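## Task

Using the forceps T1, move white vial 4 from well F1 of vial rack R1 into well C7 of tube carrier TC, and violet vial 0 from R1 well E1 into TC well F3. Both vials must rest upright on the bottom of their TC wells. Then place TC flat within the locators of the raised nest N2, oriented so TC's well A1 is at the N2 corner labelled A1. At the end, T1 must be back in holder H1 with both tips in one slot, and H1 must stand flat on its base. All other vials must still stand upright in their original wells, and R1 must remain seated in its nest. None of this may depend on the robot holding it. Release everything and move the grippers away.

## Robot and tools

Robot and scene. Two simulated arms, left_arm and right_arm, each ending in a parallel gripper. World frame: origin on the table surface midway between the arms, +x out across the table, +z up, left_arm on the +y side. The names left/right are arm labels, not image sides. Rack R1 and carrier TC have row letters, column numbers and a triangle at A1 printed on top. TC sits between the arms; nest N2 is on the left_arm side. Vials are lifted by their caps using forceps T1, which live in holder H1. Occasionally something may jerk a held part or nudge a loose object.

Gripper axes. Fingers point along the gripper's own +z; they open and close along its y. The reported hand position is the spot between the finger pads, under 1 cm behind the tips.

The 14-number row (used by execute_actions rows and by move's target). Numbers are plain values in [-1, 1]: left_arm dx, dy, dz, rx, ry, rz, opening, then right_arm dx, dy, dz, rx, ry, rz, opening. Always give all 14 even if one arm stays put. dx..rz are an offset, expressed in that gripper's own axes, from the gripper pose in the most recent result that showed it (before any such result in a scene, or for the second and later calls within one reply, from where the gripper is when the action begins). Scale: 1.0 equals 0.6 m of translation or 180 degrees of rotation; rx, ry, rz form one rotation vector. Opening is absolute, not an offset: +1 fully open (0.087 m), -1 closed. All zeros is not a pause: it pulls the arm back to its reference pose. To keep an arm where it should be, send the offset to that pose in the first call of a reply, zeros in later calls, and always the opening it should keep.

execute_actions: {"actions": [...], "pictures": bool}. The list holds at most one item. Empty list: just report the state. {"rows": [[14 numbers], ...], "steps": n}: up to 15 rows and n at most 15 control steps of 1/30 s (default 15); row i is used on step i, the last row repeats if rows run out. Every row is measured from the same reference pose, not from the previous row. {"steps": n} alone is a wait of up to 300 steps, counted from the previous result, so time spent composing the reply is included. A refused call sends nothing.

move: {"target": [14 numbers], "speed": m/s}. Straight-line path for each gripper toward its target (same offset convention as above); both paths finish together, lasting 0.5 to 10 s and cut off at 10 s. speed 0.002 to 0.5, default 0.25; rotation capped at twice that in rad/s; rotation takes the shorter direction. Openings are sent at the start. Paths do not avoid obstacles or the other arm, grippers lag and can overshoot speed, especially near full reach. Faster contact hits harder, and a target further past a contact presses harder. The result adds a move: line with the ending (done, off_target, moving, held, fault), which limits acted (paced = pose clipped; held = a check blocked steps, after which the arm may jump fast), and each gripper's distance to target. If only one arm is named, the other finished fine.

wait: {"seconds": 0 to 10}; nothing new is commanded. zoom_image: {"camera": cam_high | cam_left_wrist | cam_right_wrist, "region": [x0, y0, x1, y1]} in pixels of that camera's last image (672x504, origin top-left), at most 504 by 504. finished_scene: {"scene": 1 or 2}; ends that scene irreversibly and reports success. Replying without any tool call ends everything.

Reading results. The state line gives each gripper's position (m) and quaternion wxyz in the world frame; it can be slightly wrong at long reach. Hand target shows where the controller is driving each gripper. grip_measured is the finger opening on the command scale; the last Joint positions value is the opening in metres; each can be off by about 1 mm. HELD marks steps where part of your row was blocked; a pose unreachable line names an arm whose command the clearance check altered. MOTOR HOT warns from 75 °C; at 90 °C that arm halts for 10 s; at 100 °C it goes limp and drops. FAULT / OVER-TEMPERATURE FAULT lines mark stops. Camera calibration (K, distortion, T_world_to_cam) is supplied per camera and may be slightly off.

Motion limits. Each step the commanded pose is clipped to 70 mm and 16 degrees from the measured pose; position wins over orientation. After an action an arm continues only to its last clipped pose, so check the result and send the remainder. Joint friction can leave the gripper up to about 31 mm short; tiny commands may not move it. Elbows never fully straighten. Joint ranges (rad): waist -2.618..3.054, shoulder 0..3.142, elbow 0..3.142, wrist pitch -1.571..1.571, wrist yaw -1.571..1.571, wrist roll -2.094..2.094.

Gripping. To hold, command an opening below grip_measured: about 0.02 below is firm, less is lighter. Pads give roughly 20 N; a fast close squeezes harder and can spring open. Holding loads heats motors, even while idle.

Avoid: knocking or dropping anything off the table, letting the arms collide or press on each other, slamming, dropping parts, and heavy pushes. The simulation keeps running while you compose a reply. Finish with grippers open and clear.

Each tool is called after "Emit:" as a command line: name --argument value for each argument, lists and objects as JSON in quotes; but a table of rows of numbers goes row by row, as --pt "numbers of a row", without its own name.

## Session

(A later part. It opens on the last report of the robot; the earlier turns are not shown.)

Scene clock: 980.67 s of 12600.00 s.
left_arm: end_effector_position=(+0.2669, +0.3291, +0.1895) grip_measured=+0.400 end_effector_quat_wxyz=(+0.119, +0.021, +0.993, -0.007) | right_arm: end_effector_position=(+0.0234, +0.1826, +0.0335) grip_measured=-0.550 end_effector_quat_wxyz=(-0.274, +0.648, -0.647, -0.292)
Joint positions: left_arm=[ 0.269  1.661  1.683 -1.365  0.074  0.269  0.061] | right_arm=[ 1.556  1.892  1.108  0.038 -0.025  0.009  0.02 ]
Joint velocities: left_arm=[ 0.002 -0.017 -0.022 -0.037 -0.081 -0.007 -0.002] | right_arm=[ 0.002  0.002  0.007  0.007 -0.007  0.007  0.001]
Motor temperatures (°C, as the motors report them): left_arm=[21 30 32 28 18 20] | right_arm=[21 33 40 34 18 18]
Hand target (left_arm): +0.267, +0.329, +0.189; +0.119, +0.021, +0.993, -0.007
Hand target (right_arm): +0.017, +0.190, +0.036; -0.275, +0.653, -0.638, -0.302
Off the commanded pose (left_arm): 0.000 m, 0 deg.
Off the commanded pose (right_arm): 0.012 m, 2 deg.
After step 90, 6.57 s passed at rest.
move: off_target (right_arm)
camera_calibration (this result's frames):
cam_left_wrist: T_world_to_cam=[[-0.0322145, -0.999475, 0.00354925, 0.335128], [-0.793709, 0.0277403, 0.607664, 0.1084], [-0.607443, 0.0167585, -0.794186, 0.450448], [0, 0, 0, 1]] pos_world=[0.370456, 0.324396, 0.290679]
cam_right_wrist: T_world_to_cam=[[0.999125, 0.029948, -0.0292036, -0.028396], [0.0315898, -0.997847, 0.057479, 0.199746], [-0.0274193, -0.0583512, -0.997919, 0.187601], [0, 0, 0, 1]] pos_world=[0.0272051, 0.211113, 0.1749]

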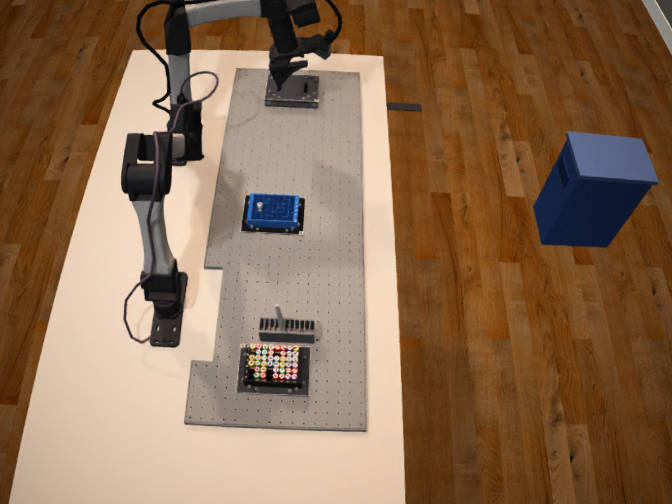

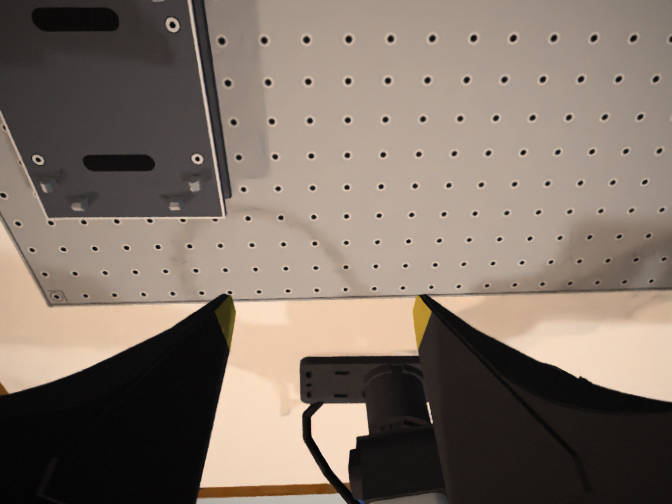

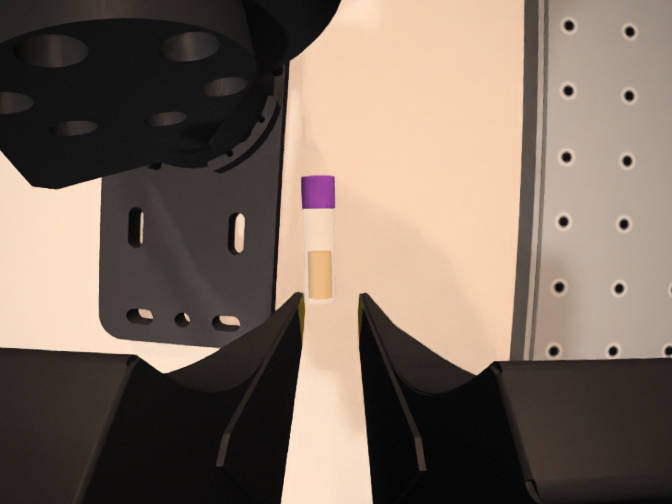

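Emit:
move --target '[0,0,0,0,0,0,0.4,-0.012,0.017,0.022,-0.005,-0.05,-0.005,-0.55]' --speed 0.04

Scene clock: 990.87 s of 12600.00 s.
left_arm: end_effector_position=(+0.2669, +0.3291, +0.1895) grip_measured=+0.400 end_effector_quat_wxyz=(+0.119, +0.021, +0.993, -0.007) | right_arm: end_effector_position=(+0.0183, +0.2038, +0.0461) grip_measured=-0.550 end_effector_quat_wxyz=(-0.332, +0.623, -0.614, -0.354)
Joint positions: left_arm=[ 0.269  1.661  1.683 -1.365  0.074  0.269  0.061] | right_arm=[ 1.567  1.892  1.013  0.32  -0.025  0.009  0.02 ]
Joint velocities: left_arm=[-0.002  0.022  0.002  0.037 -0.022 -0.022 -0.   ] | right_arm=[ 0.002 -0.007 -0.007  0.081 -0.022  0.007 -0.001]
Motor temperatures (°C, as the motors report them): left_arm=[21 30 32 28 18 20] | right_arm=[21 35 41 35 18 18]
Hand target (left_arm): +0.267, +0.329, +0.189; +0.119, +0.021, +0.993, -0.007
Hand target (right_arm): +0.013, +0.196, +0.030; -0.320, +0.631, -0.616, -0.346
Off the commanded pose (left_arm): 0.000 m, 0 deg.
Off the commanded pose (right_arm): 0.018 m, 2 deg.
After step 90, 4.80 s passed at rest.
move: off_target (right_arm)
camera_calibration (this result's frames):
cam_left_wrist: T_world_to_cam=[[-0.0322145, -0.999475, 0.00354925, 0.335128], [-0.793709, 0.0277403, 0.607664, 0.1084], [-0.607443, 0.0167585, -0.794186, 0.450448], [0, 0, 0, 1]] pos_world=[0.370456, 0.324396, 0.290679]
cam_right_wrist: T_world_to_cam=[[0.998695, 0.0454773, -0.0232456, -0.0269376], [0.0420919, -0.990657, -0.129719, 0.227319], [-0.0289277, 0.128572, -0.991278, 0.162897], [0, 0, 0, 1]] pos_world=[0.0220464, 0.205476, 0.190338]

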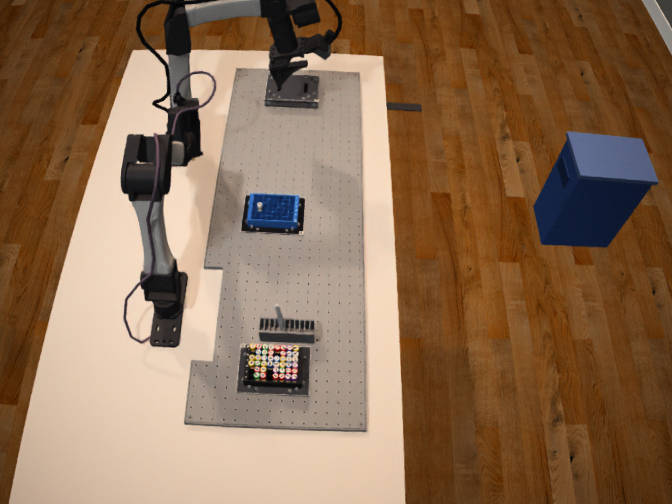

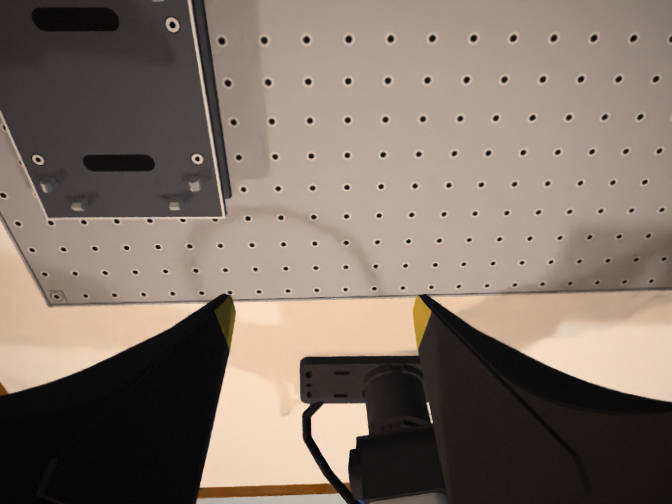

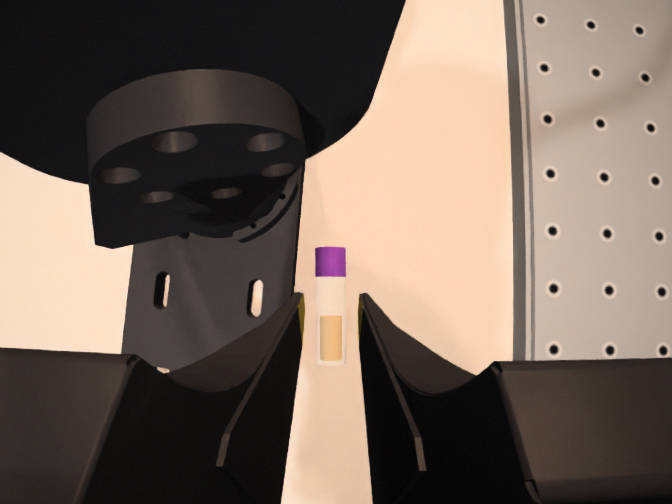

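Centred. Shoulder-like descent.

Emit:
move --target '[0,0,0,0,0,0,0.4,0.066,0,0.022,0,0.028,0,-0.58]' --speed 0.03

Scene clock: 999.47 s of 12600.00 s.
left_arm: end_effector_position=(+0.2669, +0.3291, +0.1895) grip_measured=+0.400 end_effector_quat_wxyz=(+0.119, +0.021, +0.993, -0.007) | right_arm: end_effector_position=(+0.0183, +0.1993, +0.0185) grip_measured=-0.580 end_effector_quat_wxyz=(-0.314, +0.632, -0.624, -0.336)
Joint positions: left_arm=[ 0.269  1.661  1.683 -1.365  0.074  0.269  0.061] | right_arm=[ 1.567  1.951  1.013  0.322 -0.025  0.009  0.018]
Joint velocities: left_arm=[-0.012  0.002  0.022 -0.007 -0.007  0.007  0.   ] | right_arm=[-0.012 -0.002  0.002  0.066 -0.022  0.022 -0.002]
Motor temperatures (°C, as the motors report them): left_arm=[21 30 32 28 18 20] | right_arm=[21 36 40 36 18 18]
Hand target (left_arm): +0.267, +0.329, +0.189; +0.119, +0.021, +0.993, -0.007
Hand target (right_arm): +0.018, +0.193, +0.006; -0.304, +0.638, -0.628, -0.326
Off the commanded pose (left_arm): 0.000 m, 0 deg.
Off the commanded pose (right_arm): 0.014 m, 2 deg.
After step 90, 3.87 s passed at rest.
move: off_target (right_arm)
camera_calibration (this result's frames):
cam_left_wrist: T_world_to_cam=[[-0.0322145, -0.999475, 0.00354925, 0.335128], [-0.793709, 0.0277403, 0.607664, 0.1084], [-0.607443, 0.0167585, -0.794186, 0.450448], [0, 0, 0, 1]] pos_world=[0.370456, 0.324396, 0.290679]
cam_right_wrist: T_world_to_cam=[[0.998709, 0.0440898, -0.0252382, -0.027104], [0.0421498, -0.996453, -0.07283, 0.219381], [-0.0283597, 0.0716722, -0.997025, 0.147635], [0, 0, 0, 1]] pos_world=[0.022009, 0.209217, 0.162489]

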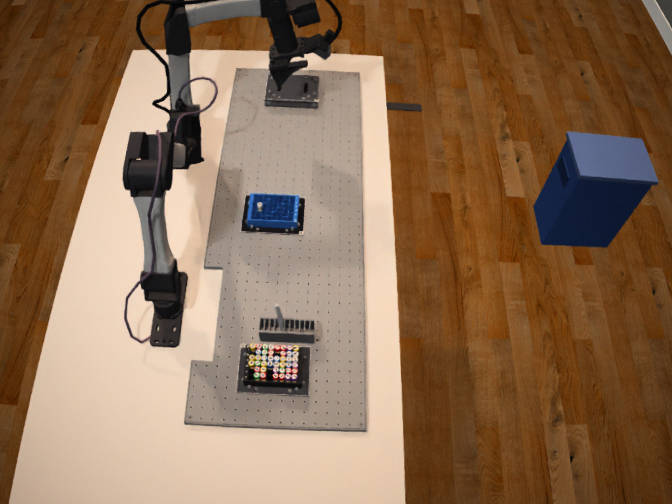

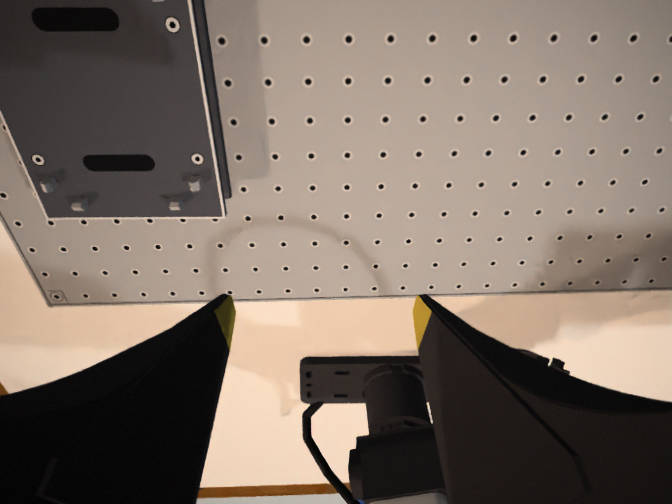

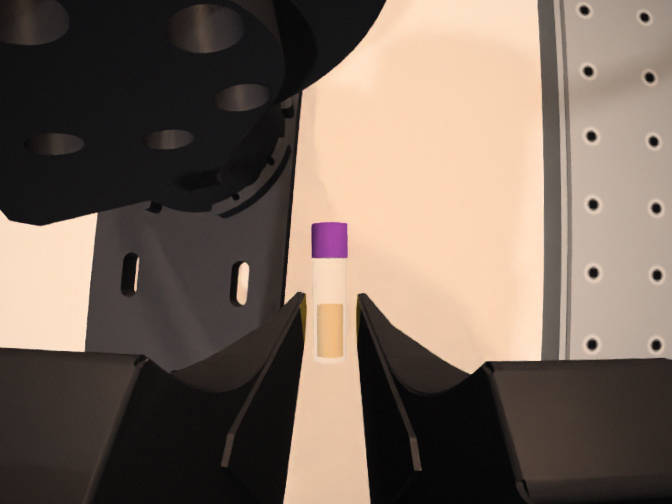

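Possibly touching down. Small extra drop, then close.

Emit:
move --target '[0,0,0,0,0,0,0.4,0.022,0,0.008,0,0.01,0,-0.66]' --speed 0.02

Emit:
move --target '[0,0,0,0,0,0,0.4,0,0,0,0,0,0,-0.79]'

Emit:
move --target '[0,0,0,0,0,0,0.4,-0.03,0,-0.15,0,0,0,-0.79]' --speed 0.08

Scene clock: 1010.17 s of 12600.00 s.
left_arm: end_effector_position=(+0.2669, +0.3291, +0.1895) grip_measured=+0.400 end_effector_quat_wxyz=(+0.119, +0.021, +0.993, -0.007) | right_arm: end_effector_position=(+0.0183, +0.1994, +0.0186) grip_measured=-0.660 end_effector_quat_wxyz=(-0.314, +0.632, -0.623, -0.336)
Joint positions: left_arm=[ 0.269  1.661  1.683 -1.365  0.074  0.269  0.061] | right_arm=[ 1.567  1.951  1.013  0.322 -0.025  0.009  0.015]
Joint velocities: left_arm=[-0.022  0.012 -0.007 -0.007 -0.007 -0.066 -0.001] | right_arm=[-0.022 -0.007 -0.017  0.022  0.007  0.007 -0.001]
Motor temperatures (°C, as the motors report them): left_arm=[21 30 32 28 18 20] | right_arm=[21 37 39 36 18 18]
Hand target (left_arm): +0.267, +0.329, +0.189; +0.119, +0.021, +0.993, -0.007
Hand target (right_arm): +0.018, +0.195, +0.005; -0.304, +0.637, -0.629, -0.326
Off the commanded pose (left_arm): 0.000 m, 0 deg.
Off the commanded pose (right_arm): 0.014 m, 2 deg.
After step 90, 6.70 s passed at rest.
move: off_target (right_arm)
camera_calibration (this result's frames):
cam_left_wrist: T_world_to_cam=[[-0.0322145, -0.999475, 0.00354925, 0.335128], [-0.793709, 0.0277403, 0.607664, 0.1084], [-0.607443, 0.0167585, -0.794186, 0.450448], [0, 0, 0, 1]] pos_world=[0.370456, 0.324396, 0.290679]
cam_right_wrist: T_world_to_cam=[[0.998709, 0.0440995, -0.0252252, -0.0271068], [0.0421495, -0.996425, -0.0732102, 0.219455], [-0.0283635, 0.0720525, -0.996997, 0.147622], [0, 0, 0, 1]] pos_world=[0.0220089, 0.20923, 0.162561]

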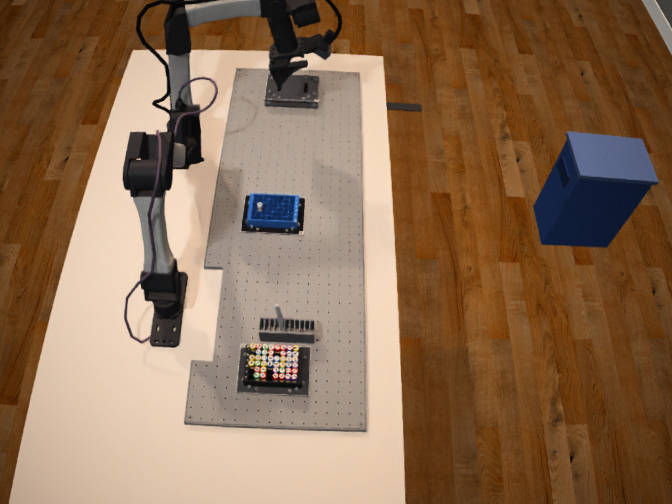

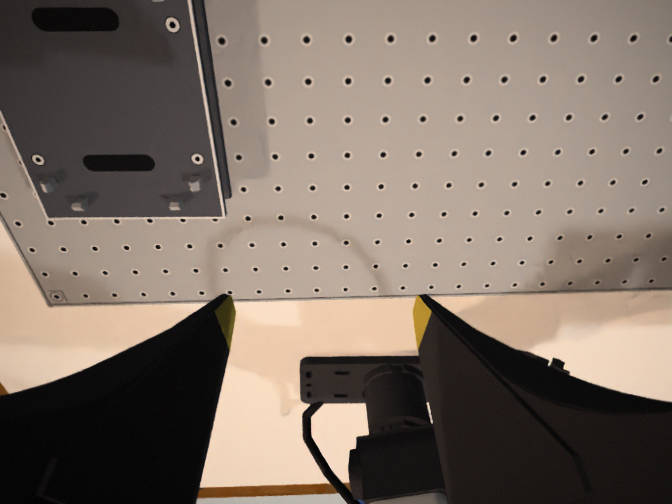

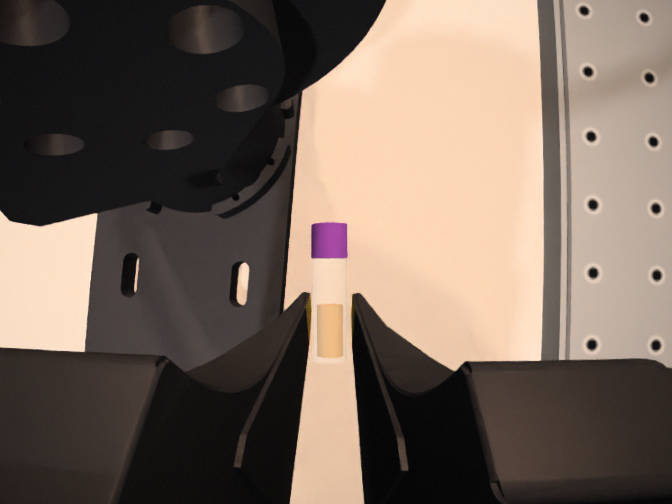

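Scene clock: 1010.67 s of 12600.00 s.
left_arm: end_effector_position=(+0.2669, +0.3291, +0.1895) grip_measured=+0.400 end_effector_quat_wxyz=(+0.119, +0.021, +0.993, -0.007) | right_arm: end_effector_position=(+0.0183, +0.1994, +0.0186) grip_measured=-0.744 end_effector_quat_wxyz=(-0.314, +0.632, -0.623, -0.336)
Joint positions: left_arm=[ 0.269  1.661  1.683 -1.365  0.074  0.269  0.061] | right_arm=[ 1.567  1.951  1.013  0.322 -0.025  0.009  0.011]
Joint velocities: left_arm=[ 0.012  0.007  0.002 -0.066 -0.022  0.037 -0.001] | right_arm=[-0.007  0.017  0.007 -0.051  0.022 -0.007  0.   ]
Motor temperatures (°C, as the motors report them): left_arm=[21 30 32 28 18 20] | right_arm=[21 37 39 36 18 18]
Hand target (left_arm): +0.267, +0.329, +0.189; +0.119, +0.021, +0.993, -0.007
Hand target (right_arm): +0.018, +0.199, +0.019; -0.314, +0.632, -0.623, -0.336
Off the commanded pose (left_arm): 0.000 m, 0 deg.
Off the commanded pose (right_arm): 0.000 m, 0 deg.
move: done
camera_calibration (this result's frames):
cam_left_wrist: T_world_to_cam=[[-0.0322145, -0.999475, 0.00354925, 0.335128], [-0.793709, 0.0277403, 0.607664, 0.1084], [-0.607443, 0.0167585, -0.794186, 0.450448], [0, 0, 0, 1]] pos_world=[0.370456, 0.324396, 0.290679]
cam_right_wrist: T_world_to_cam=[[0.998709, 0.0440995, -0.0252252, -0.0271068], [0.0421495, -0.996425, -0.0732102, 0.219455], [-0.0283635, 0.0720525, -0.996997, 0.147622], [0, 0, 0, 1]] pos_world=[0.0220089, 0.20923, 0.162561]

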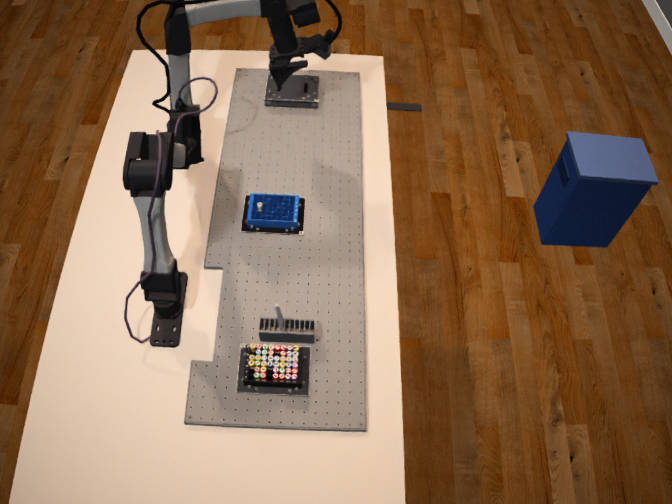

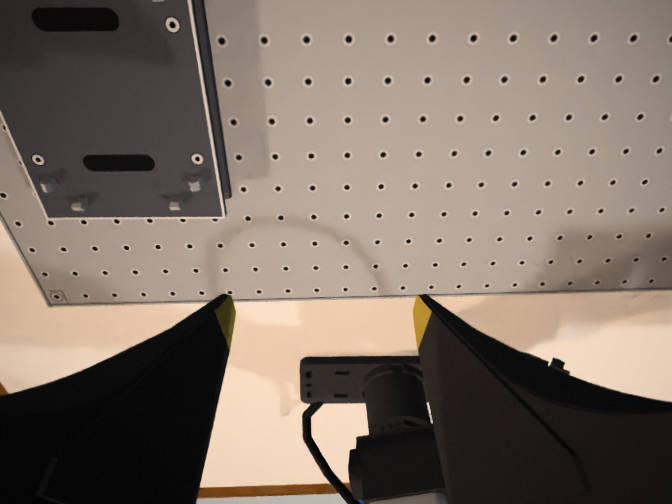

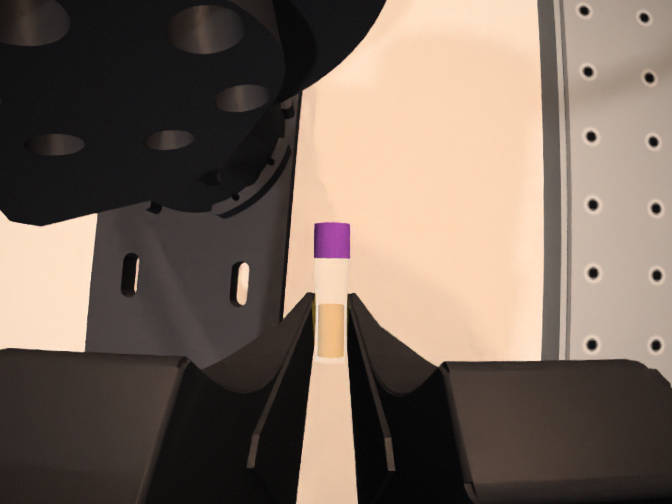

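Scene clock: 1012.33 s of 12600.00 s.
left_arm: end_effector_position=(+0.2669, +0.3291, +0.1895) grip_measured=+0.400 end_effector_quat_wxyz=(+0.119, +0.021, +0.993, -0.007) | right_arm: end_effector_position=(+0.0188, +0.1487, +0.0973) grip_measured=-0.744 end_effector_quat_wxyz=(-0.326, +0.626, -0.617, -0.348)
Joint positions: left_arm=[ 0.269  1.661  1.683 -1.365  0.074  0.269  0.061] | right_arm=[ 1.567  1.595  0.906  0.113 -0.025  0.009  0.011]
Joint velocities: left_arm=[ 0.012 -0.012  0.007 -0.022 -0.095  0.066 -0.001] | right_arm=[ 0.002  0.007 -0.017 -0.066  0.007  0.022 -0.001]
Motor temperatures (°C, as the motors report them): left_arm=[21 30 32 28 18 20] | right_arm=[21 37 39 36 18 18]
Hand target (left_arm): +0.267, +0.329, +0.189; +0.119, +0.021, +0.993, -0.007
Hand target (right_arm): +0.020, +0.138, +0.086; -0.314, +0.632, -0.623, -0.336
Off the commanded pose (left_arm): 0.000 m, 0 deg.
Off the commanded pose (right_arm): 0.017 m, 2 deg.
move: off_target (right_arm)
camera_calibration (this result's frames):
cam_left_wrist: T_world_to_cam=[[-0.0322145, -0.999475, 0.00354925, 0.335128], [-0.793709, 0.0277403, 0.607664, 0.1084], [-0.607443, 0.0167585, -0.794186, 0.450448], [0, 0, 0, 1]] pos_world=[0.370456, 0.324396, 0.290679]
cam_right_wrist: T_world_to_cam=[[0.998699, 0.0450822, -0.0238383, -0.0236743], [0.0421123, -0.992694, -0.113067, 0.178055], [-0.0287615, 0.111916, -0.993301, 0.223453], [0, 0, 0, 1]] pos_world=[0.0225721, 0.152813, 0.241524]

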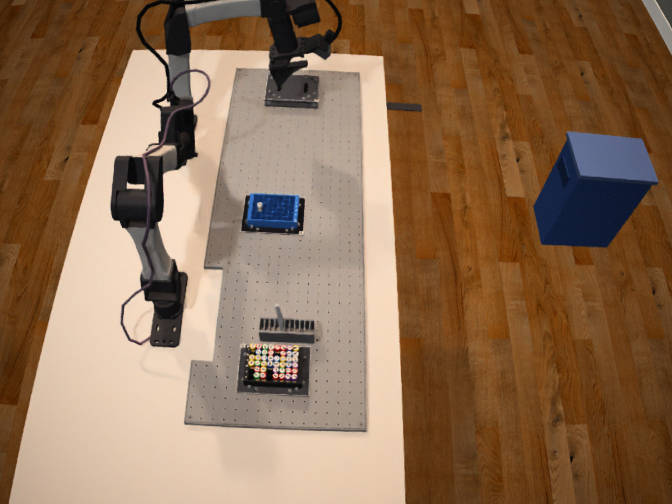

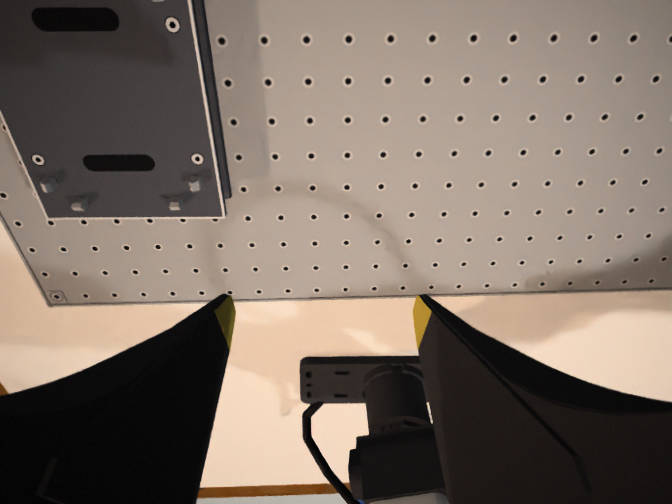

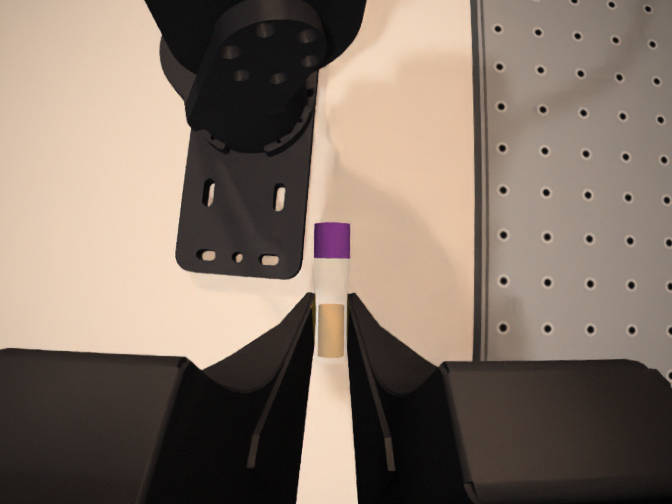

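Emit:
move --target '[0,0,0,0,0,0,0.4,-0.03,-0.5,-0.26,0.21,0,0.136,-0.77]'

Emit:
move --target '[0,0,0,0,0,0,0.4,-0.2,0,-0.02,0,-0.245,0,-0.77]'

Emit:
move --target '[0,0,0,0,0,0,0.4,-0.1,0,-0.1,0,-0.245,0,-0.77]'

Scene clock: 1025.70 s of 12600.00 s.
left_arm: end_effector_position=(+0.2669, +0.3291, +0.1895) grip_measured=+0.400 end_effector_quat_wxyz=(+0.119, +0.021, +0.993, -0.007) | right_arm: end_effector_position=(+0.3189, +0.0400, +0.1989) grip_measured=-0.744 end_effector_quat_wxyz=(+0.442, -0.351, +0.801, +0.199)
Joint positions: left_arm=[ 0.269  1.661  1.683 -1.365  0.074  0.269  0.061] | right_arm=[ 0.841  1.493  1.212 -0.277  0.016  0.021  0.011]
Joint velocities: left_arm=[-0.007  0.002 -0.012 -0.051  0.022 -0.022 -0.   ] | right_arm=[ 0.007  0.007 -0.007 -0.022  0.037  0.051  0.001]
Motor temperatures (°C, as the motors report them): left_arm=[21 30 32 28 18 20] | right_arm=[21 37 39 35 18 18]
Hand target (left_arm): +0.267, +0.329, +0.189; +0.119, +0.021, +0.993, -0.007
Hand target (right_arm): +0.323, +0.038, +0.197; +0.438, -0.345, +0.808, +0.192
Off the commanded pose (left_arm): 0.000 m, 0 deg.
Off the commanded pose (right_arm): 0.010 m, 2 deg.
After step 90, 8.20 s passed at rest.
move: done
camera_calibration (this result's frames):
cam_left_wrist: T_world_to_cam=[[-0.0322145, -0.999475, 0.00354925, 0.335128], [-0.793709, 0.0277403, 0.607664, 0.1084], [-0.607443, 0.0167585, -0.794186, 0.450448], [0, 0, 0, 1]] pos_world=[0.370456, 0.324396, 0.290679]
cam_right_wrist: T_world_to_cam=[[0.750882, -0.660333, -0.0116429, -0.211185], [-0.655918, -0.743572, -0.129894, 0.284975], [0.0771157, 0.105172, -0.99146, 0.311292], [0, 0, 0, 1]] pos_world=[0.32149, 0.0397074, 0.343191]

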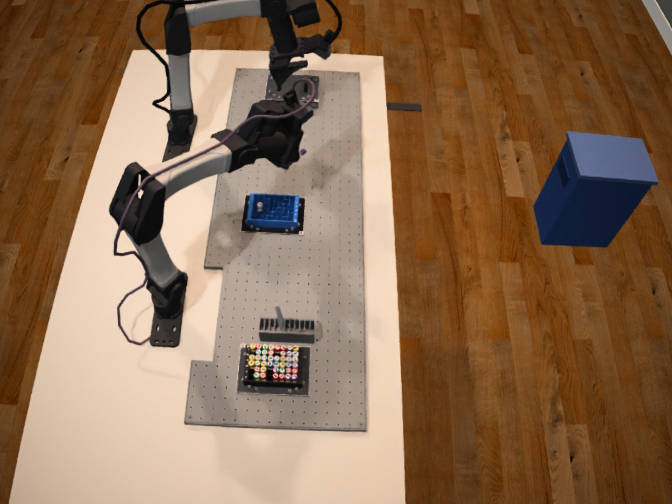

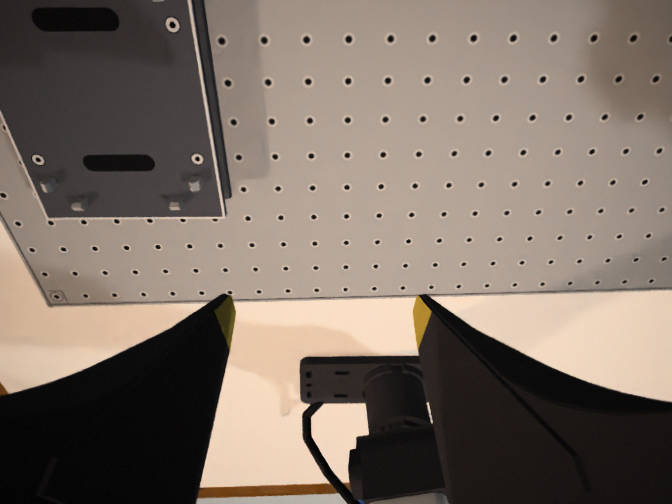

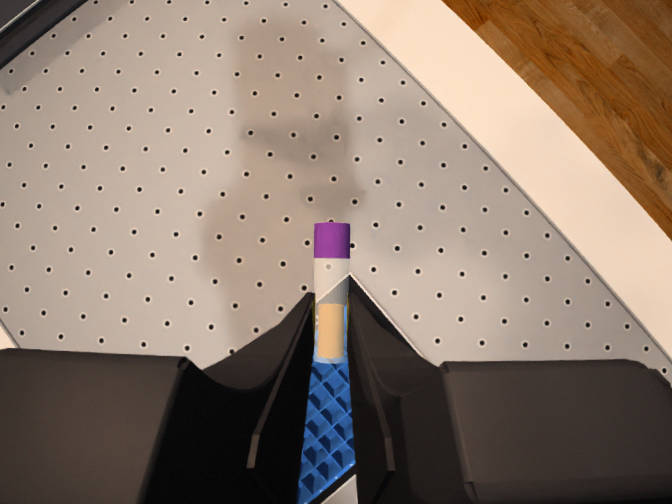

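Scene clock: 1027.97 s of 12600.00 s.
left_arm: end_effector_position=(+0.2669, +0.3291, +0.1895) grip_measured=+0.400 end_effector_quat_wxyz=(+0.119, +0.021, +0.993, -0.007) | right_arm: end_effector_position=(+0.3527, +0.0781, +0.3228) grip_measured=-0.744 end_effector_quat_wxyz=(+0.716, -0.248, +0.566, +0.324)
Joint positions: left_arm=[ 0.269  1.661  1.683 -1.365  0.074  0.269  0.061] | right_arm=[0.841 1.487 0.958 0.766 0.016 0.008 0.011]
Joint velocities: left_arm=[-0.007 -0.002 -0.007  0.022 -0.066 -0.037  0.001] | right_arm=[-0.017 -0.012 -0.002 -0.066  0.095 -0.007 -0.   ]
Motor temperatures (°C, as the motors report them): left_arm=[21 30 32 28 18 20] | right_arm=[21 37 39 36 18 18]
Hand target (left_arm): +0.267, +0.329, +0.189; +0.119, +0.021, +0.993, -0.007
Hand target (right_arm): +0.354, +0.079, +0.307; +0.709, -0.255, +0.575, +0.319
Off the commanded pose (left_arm): 0.000 m, 0 deg.
Off the commanded pose (right_arm): 0.016 m, 2 deg.
move: off_target (right_arm)
camera_calibration (this result's frames):
cam_left_wrist: T_world_to_cam=[[-0.0322145, -0.999475, 0.00354925, 0.335128], [-0.793709, 0.0277403, 0.607664, 0.1084], [-0.607443, 0.0167585, -0.794186, 0.450448], [0, 0, 0, 1]] pos_world=[0.370456, 0.324396, 0.290679]
cam_right_wrist: T_world_to_cam=[[0.755573, -0.655064, -0.000111683, -0.215766], [-0.394058, -0.454383, -0.798908, 0.45257], [0.523286, 0.603678, -0.601453, 0.105365], [0, 0, 0, 1]] pos_world=[0.286229, 0.000692761, 0.42491]

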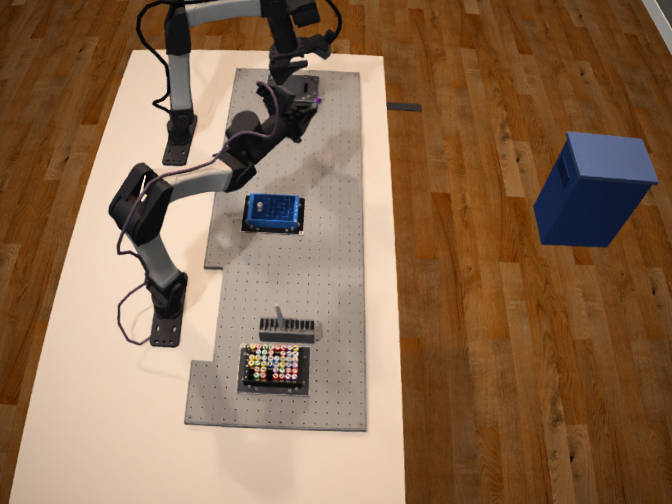

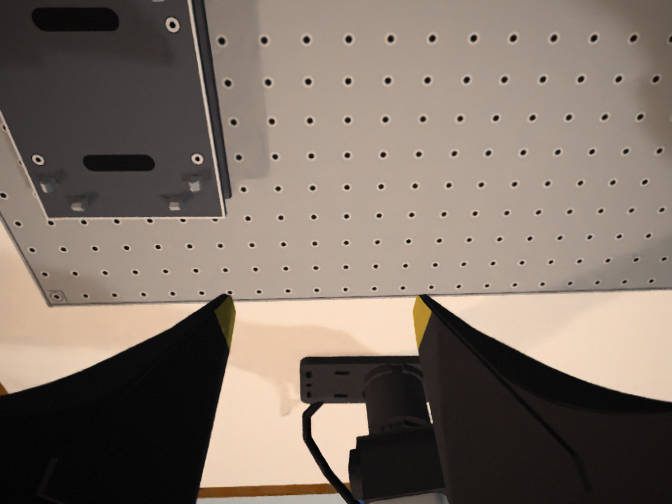

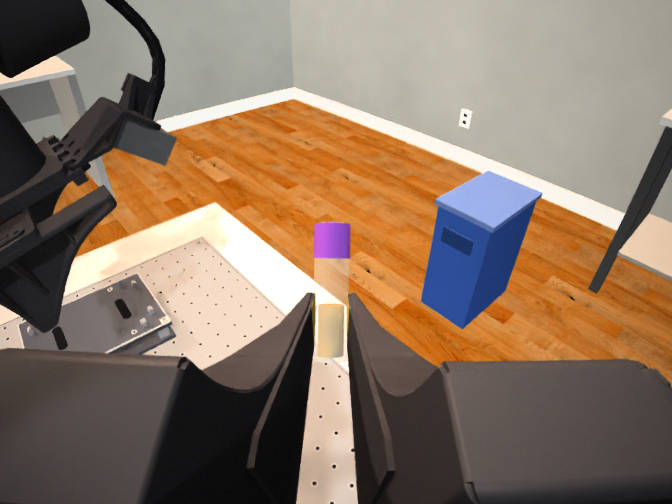

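Scene clock: 1029.87 s of 12600.00 s.
left_arm: end_effector_position=(+0.2669, +0.3291, +0.1895) grip_measured=+0.400 end_effector_quat_wxyz=(+0.119, +0.021, +0.993, -0.007) | right_arm: end_effector_position=(+0.3074, +0.0258, +0.3722) grip_measured=-0.744 end_effector_quat_wxyz=(+0.833, -0.160, +0.371, +0.378)
Joint positions: left_arm=[ 0.269  1.661  1.683 -1.365  0.074  0.269  0.061] | right_arm=[0.841 1.501 0.664 1.576 0.016 0.004 0.011]
Joint velocities: left_arm=[-0.022 -0.007  0.002  0.022 -0.022 -0.037 -0.001] | right_arm=[ 0.007  0.002  0.007  0.007 -0.037  0.007  0.001]
Motor temperatures (°C, as the motors report them): left_arm=[21 30 32 28 18 20] | right_arm=[21 37 39 36 18 18]
Hand target (left_arm): +0.267, +0.329, +0.189; +0.119, +0.021, +0.993, -0.007
Hand target (right_arm): +0.303, +0.024, +0.368; +0.832, -0.165, +0.371, +0.377
Off the commanded pose (left_arm): 0.000 m, 0 deg.
Off the commanded pose (right_arm): 0.006 m, 15 deg.
joint sent to its limit (right arm) — the command would take joint 4 (wrist pitch) past its upper limit, so that joint was sent only as far as its limit.
move: off_target (right_arm)
camera_calibration (this result's frames):
cam_left_wrist: T_world_to_cam=[[-0.0322145, -0.999475, 0.00354925, 0.335128], [-0.793709, 0.0277403, 0.607664, 0.1084], [-0.607443, 0.0167585, -0.794186, 0.450448], [0, 0, 0, 1]] pos_world=[0.370456, 0.324396, 0.290679]
cam_right_wrist: T_world_to_cam=[[0.753272, -0.657694, 0.00438476, -0.216748], [-0.0909537, -0.110769, -0.989675, 0.41941], [0.651389, 0.745096, -0.143259, -0.0232354], [0, 0, 0, 1]] pos_world=[0.216553, -0.0787835, 0.412702]

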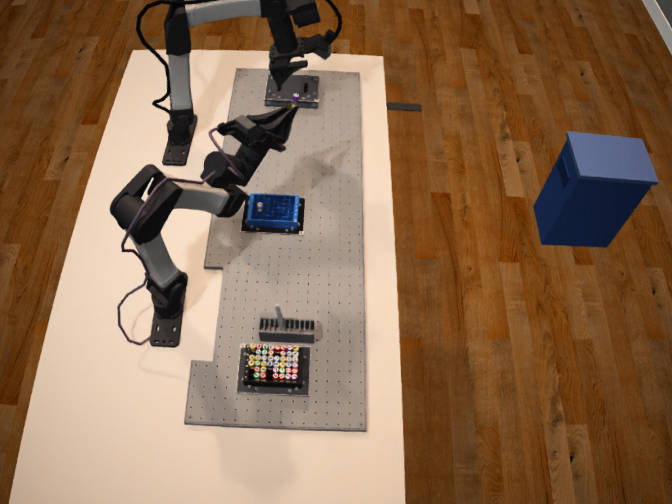

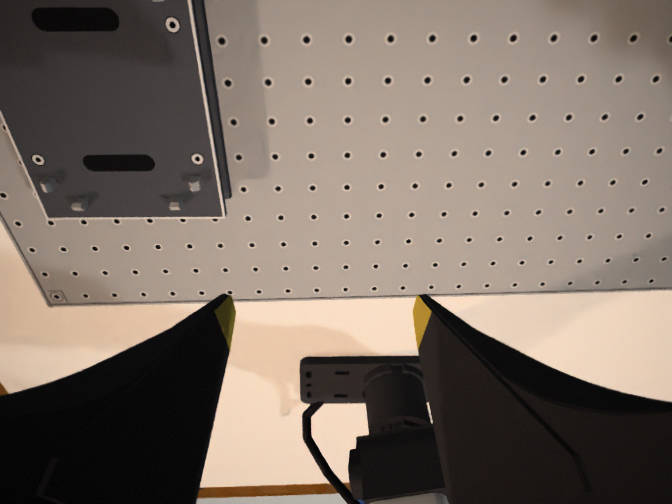

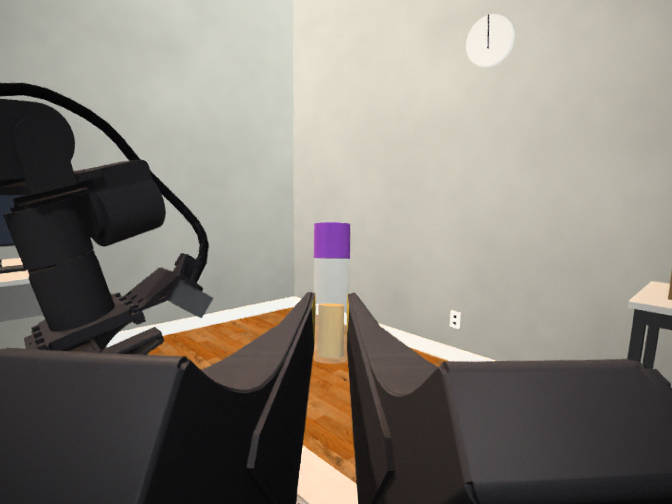

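Emit:
move --target '[-0.1,0,-0.42,0,-0.2,0,-0.4,0,0,0,0,0,0,-0.77]'

Emit:
move --target '[-0.01,-0.4,0.012,0.165,0,0.138,-0.4,0,0,0,0,0,0,-0.77]' --speed 0.15

Scene clock: 1042.27 s of 12600.00 s.
left_arm: end_effector_position=(+0.2670, +0.3345, +0.4532) grip_measured=-0.400 end_effector_quat_wxyz=(+0.503, +0.013, +0.864, +0.016) | right_arm: end_effector_position=(+0.3074, +0.0258, +0.3721) grip_measured=-0.744 end_effector_quat_wxyz=(+0.833, -0.160, +0.371, +0.378)
Joint positions: left_arm=[ 0.437  1.613  2.599 -1.536  0.333  0.245  0.026] | right_arm=[0.841 1.501 0.664 1.576 0.016 0.004 0.011]
Joint velocities: left_arm=[ 0.007  0.012  0.002 -0.125 -0.022  0.022 -0.   ] | right_arm=[-0.002  0.007 -0.002  0.022 -0.007  0.007 -0.   ]
Motor temperatures (°C, as the motors report them): left_arm=[21 30 32 28 18 20] | right_arm=[21 36 38 34 18 18]
Hand target (left_arm): +0.267, +0.336, +0.450; +0.497, +0.006, +0.868, +0.010
Hand target (right_arm): +0.307, +0.026, +0.372; +0.833, -0.160, +0.371, +0.378
Off the commanded pose (left_arm): 0.006 m, 11 deg.
Off the commanded pose (right_arm): 0.000 m, 0 deg.
joint sent to its limit (left arm) — the command would take joint 4 (wrist pitch) past its lower limit, so that joint was sent only as far as its limit.
After step 90, 7.53 s passed at rest.
move: off_target (left_arm)
camera_calibration (this result's frames):
cam_left_wrist: T_world_to_cam=[[0.0062763, -0.999318, -0.0363782, 0.347414], [-0.986977, -0.000342884, -0.160863, 0.357379], [0.160741, 0.036914, -0.986306, 0.535071], [0, 0, 0, 1]] pos_world=[0.264536, 0.327548, 0.597871]
cam_right_wrist: T_world_to_cam=[[0.753274, -0.657693, 0.00438544, -0.216748], [-0.0912015, -0.111054, -0.989621, 0.419314], [0.651353, 0.745055, -0.143637, -0.0231041], [0, 0, 0, 1]] pos_world=[0.216562, -0.0787732, 0.412594]

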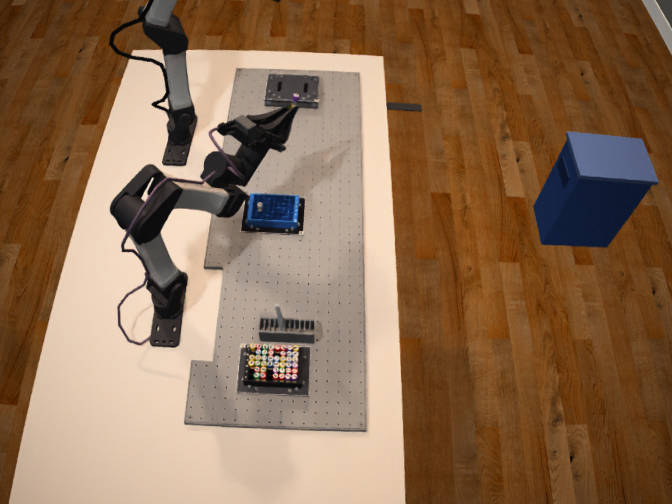

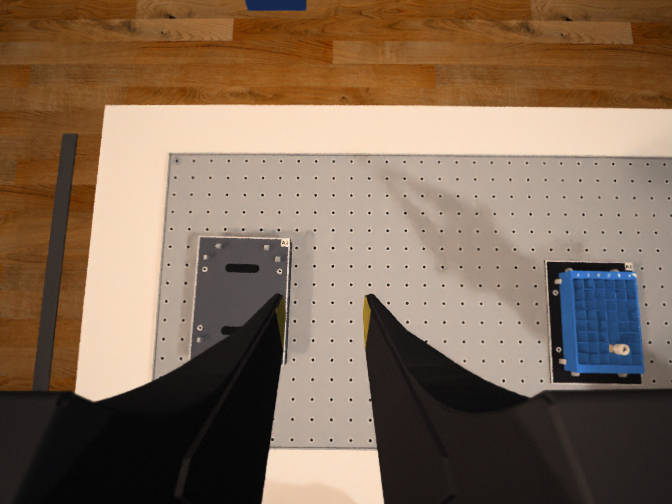

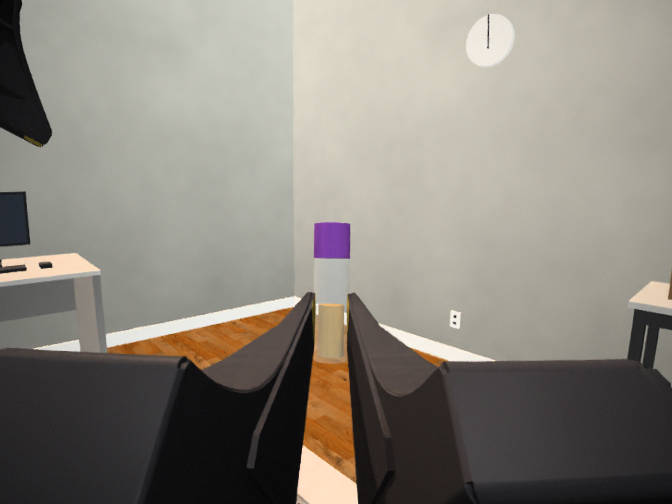

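Scene clock: 1044.87 s of 12600.00 s.
left_arm: end_effector_position=(+0.2773, +0.0904, +0.4504) grip_measured=-0.400 end_effector_quat_wxyz=(+0.490, +0.318, +0.806, -0.099) | right_arm: end_effector_position=(+0.3074, +0.0258, +0.3721) grip_measured=-0.744 end_effector_quat_wxyz=(+0.833, -0.160, +0.371, +0.378)
Joint positions: left_arm=[-0.461  1.784  2.794 -1.536  0.07   0.216  0.026] | right_arm=[0.841 1.501 0.664 1.576 0.016 0.004 0.011]
Joint velocities: left_arm=[-0.022 -0.007  0.027 -0.007 -0.007 -0.037 -0.001] | right_arm=[-0.002 -0.007  0.007 -0.007 -0.007 -0.022 -0.   ]
Motor temperatures (°C, as the motors report them): left_arm=[21 29 32 29 18 20] | right_arm=[21 36 38 34 18 18]
Hand target (left_arm): +0.276, +0.089, +0.448; +0.486, +0.323, +0.807, -0.096
Hand target (right_arm): +0.307, +0.026, +0.372; +0.833, -0.160, +0.371, +0.378
Off the commanded pose (left_arm): 0.007 m, 3 deg.
Off the commanded pose (right_arm): 0.000 m, 0 deg.
joint sent to its limit (left arm) — the command would take joint 4 (wrist pitch) past its lower limit, so that joint was sent only as far as its limit.
move: off_target (left_arm)
camera_calibration (this result's frames):
cam_left_wrist: T_world_to_cam=[[-0.600279, -0.786232, -0.146644, 0.301946], [-0.77282, 0.617417, -0.146783, 0.245428], [0.205947, 0.0252188, -0.978238, 0.524557], [0, 0, 0, 1]] pos_world=[0.262893, 0.0726391, 0.593445]
cam_right_wrist: T_world_to_cam=[[0.753274, -0.657693, 0.00438544, -0.216748], [-0.0912015, -0.111054, -0.989621, 0.419314], [0.651353, 0.745055, -0.143637, -0.0231041], [0, 0, 0, 1]] pos_world=[0.216562, -0.0787732, 0.412594]

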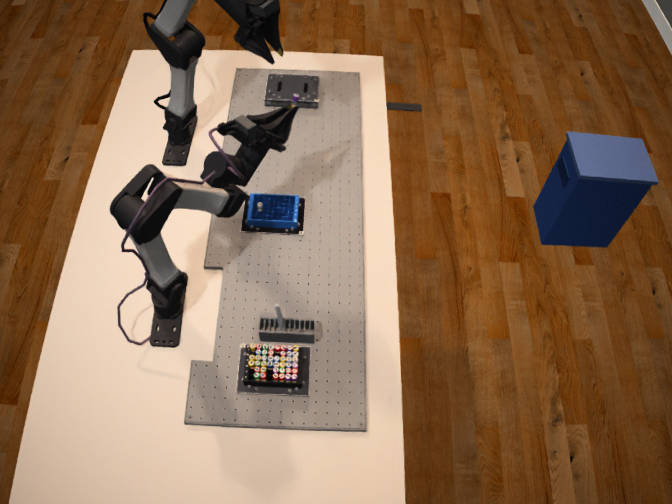

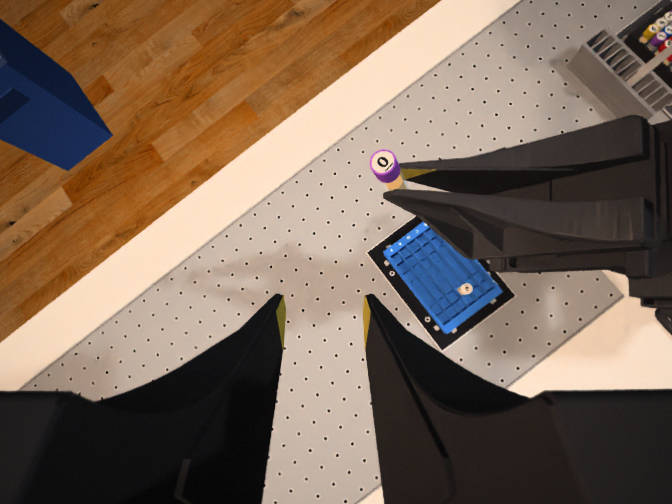

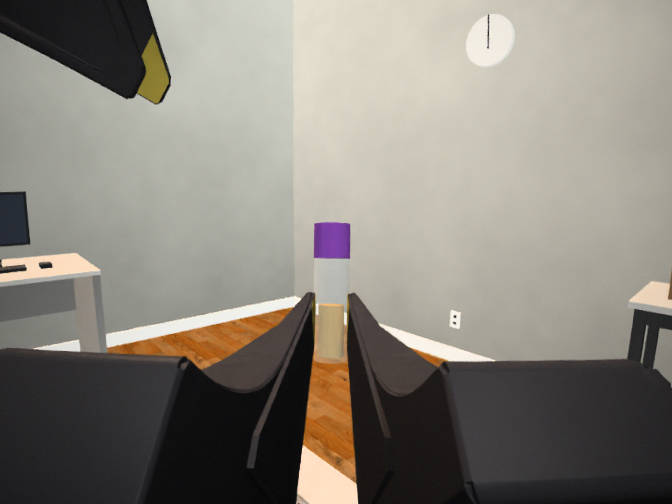

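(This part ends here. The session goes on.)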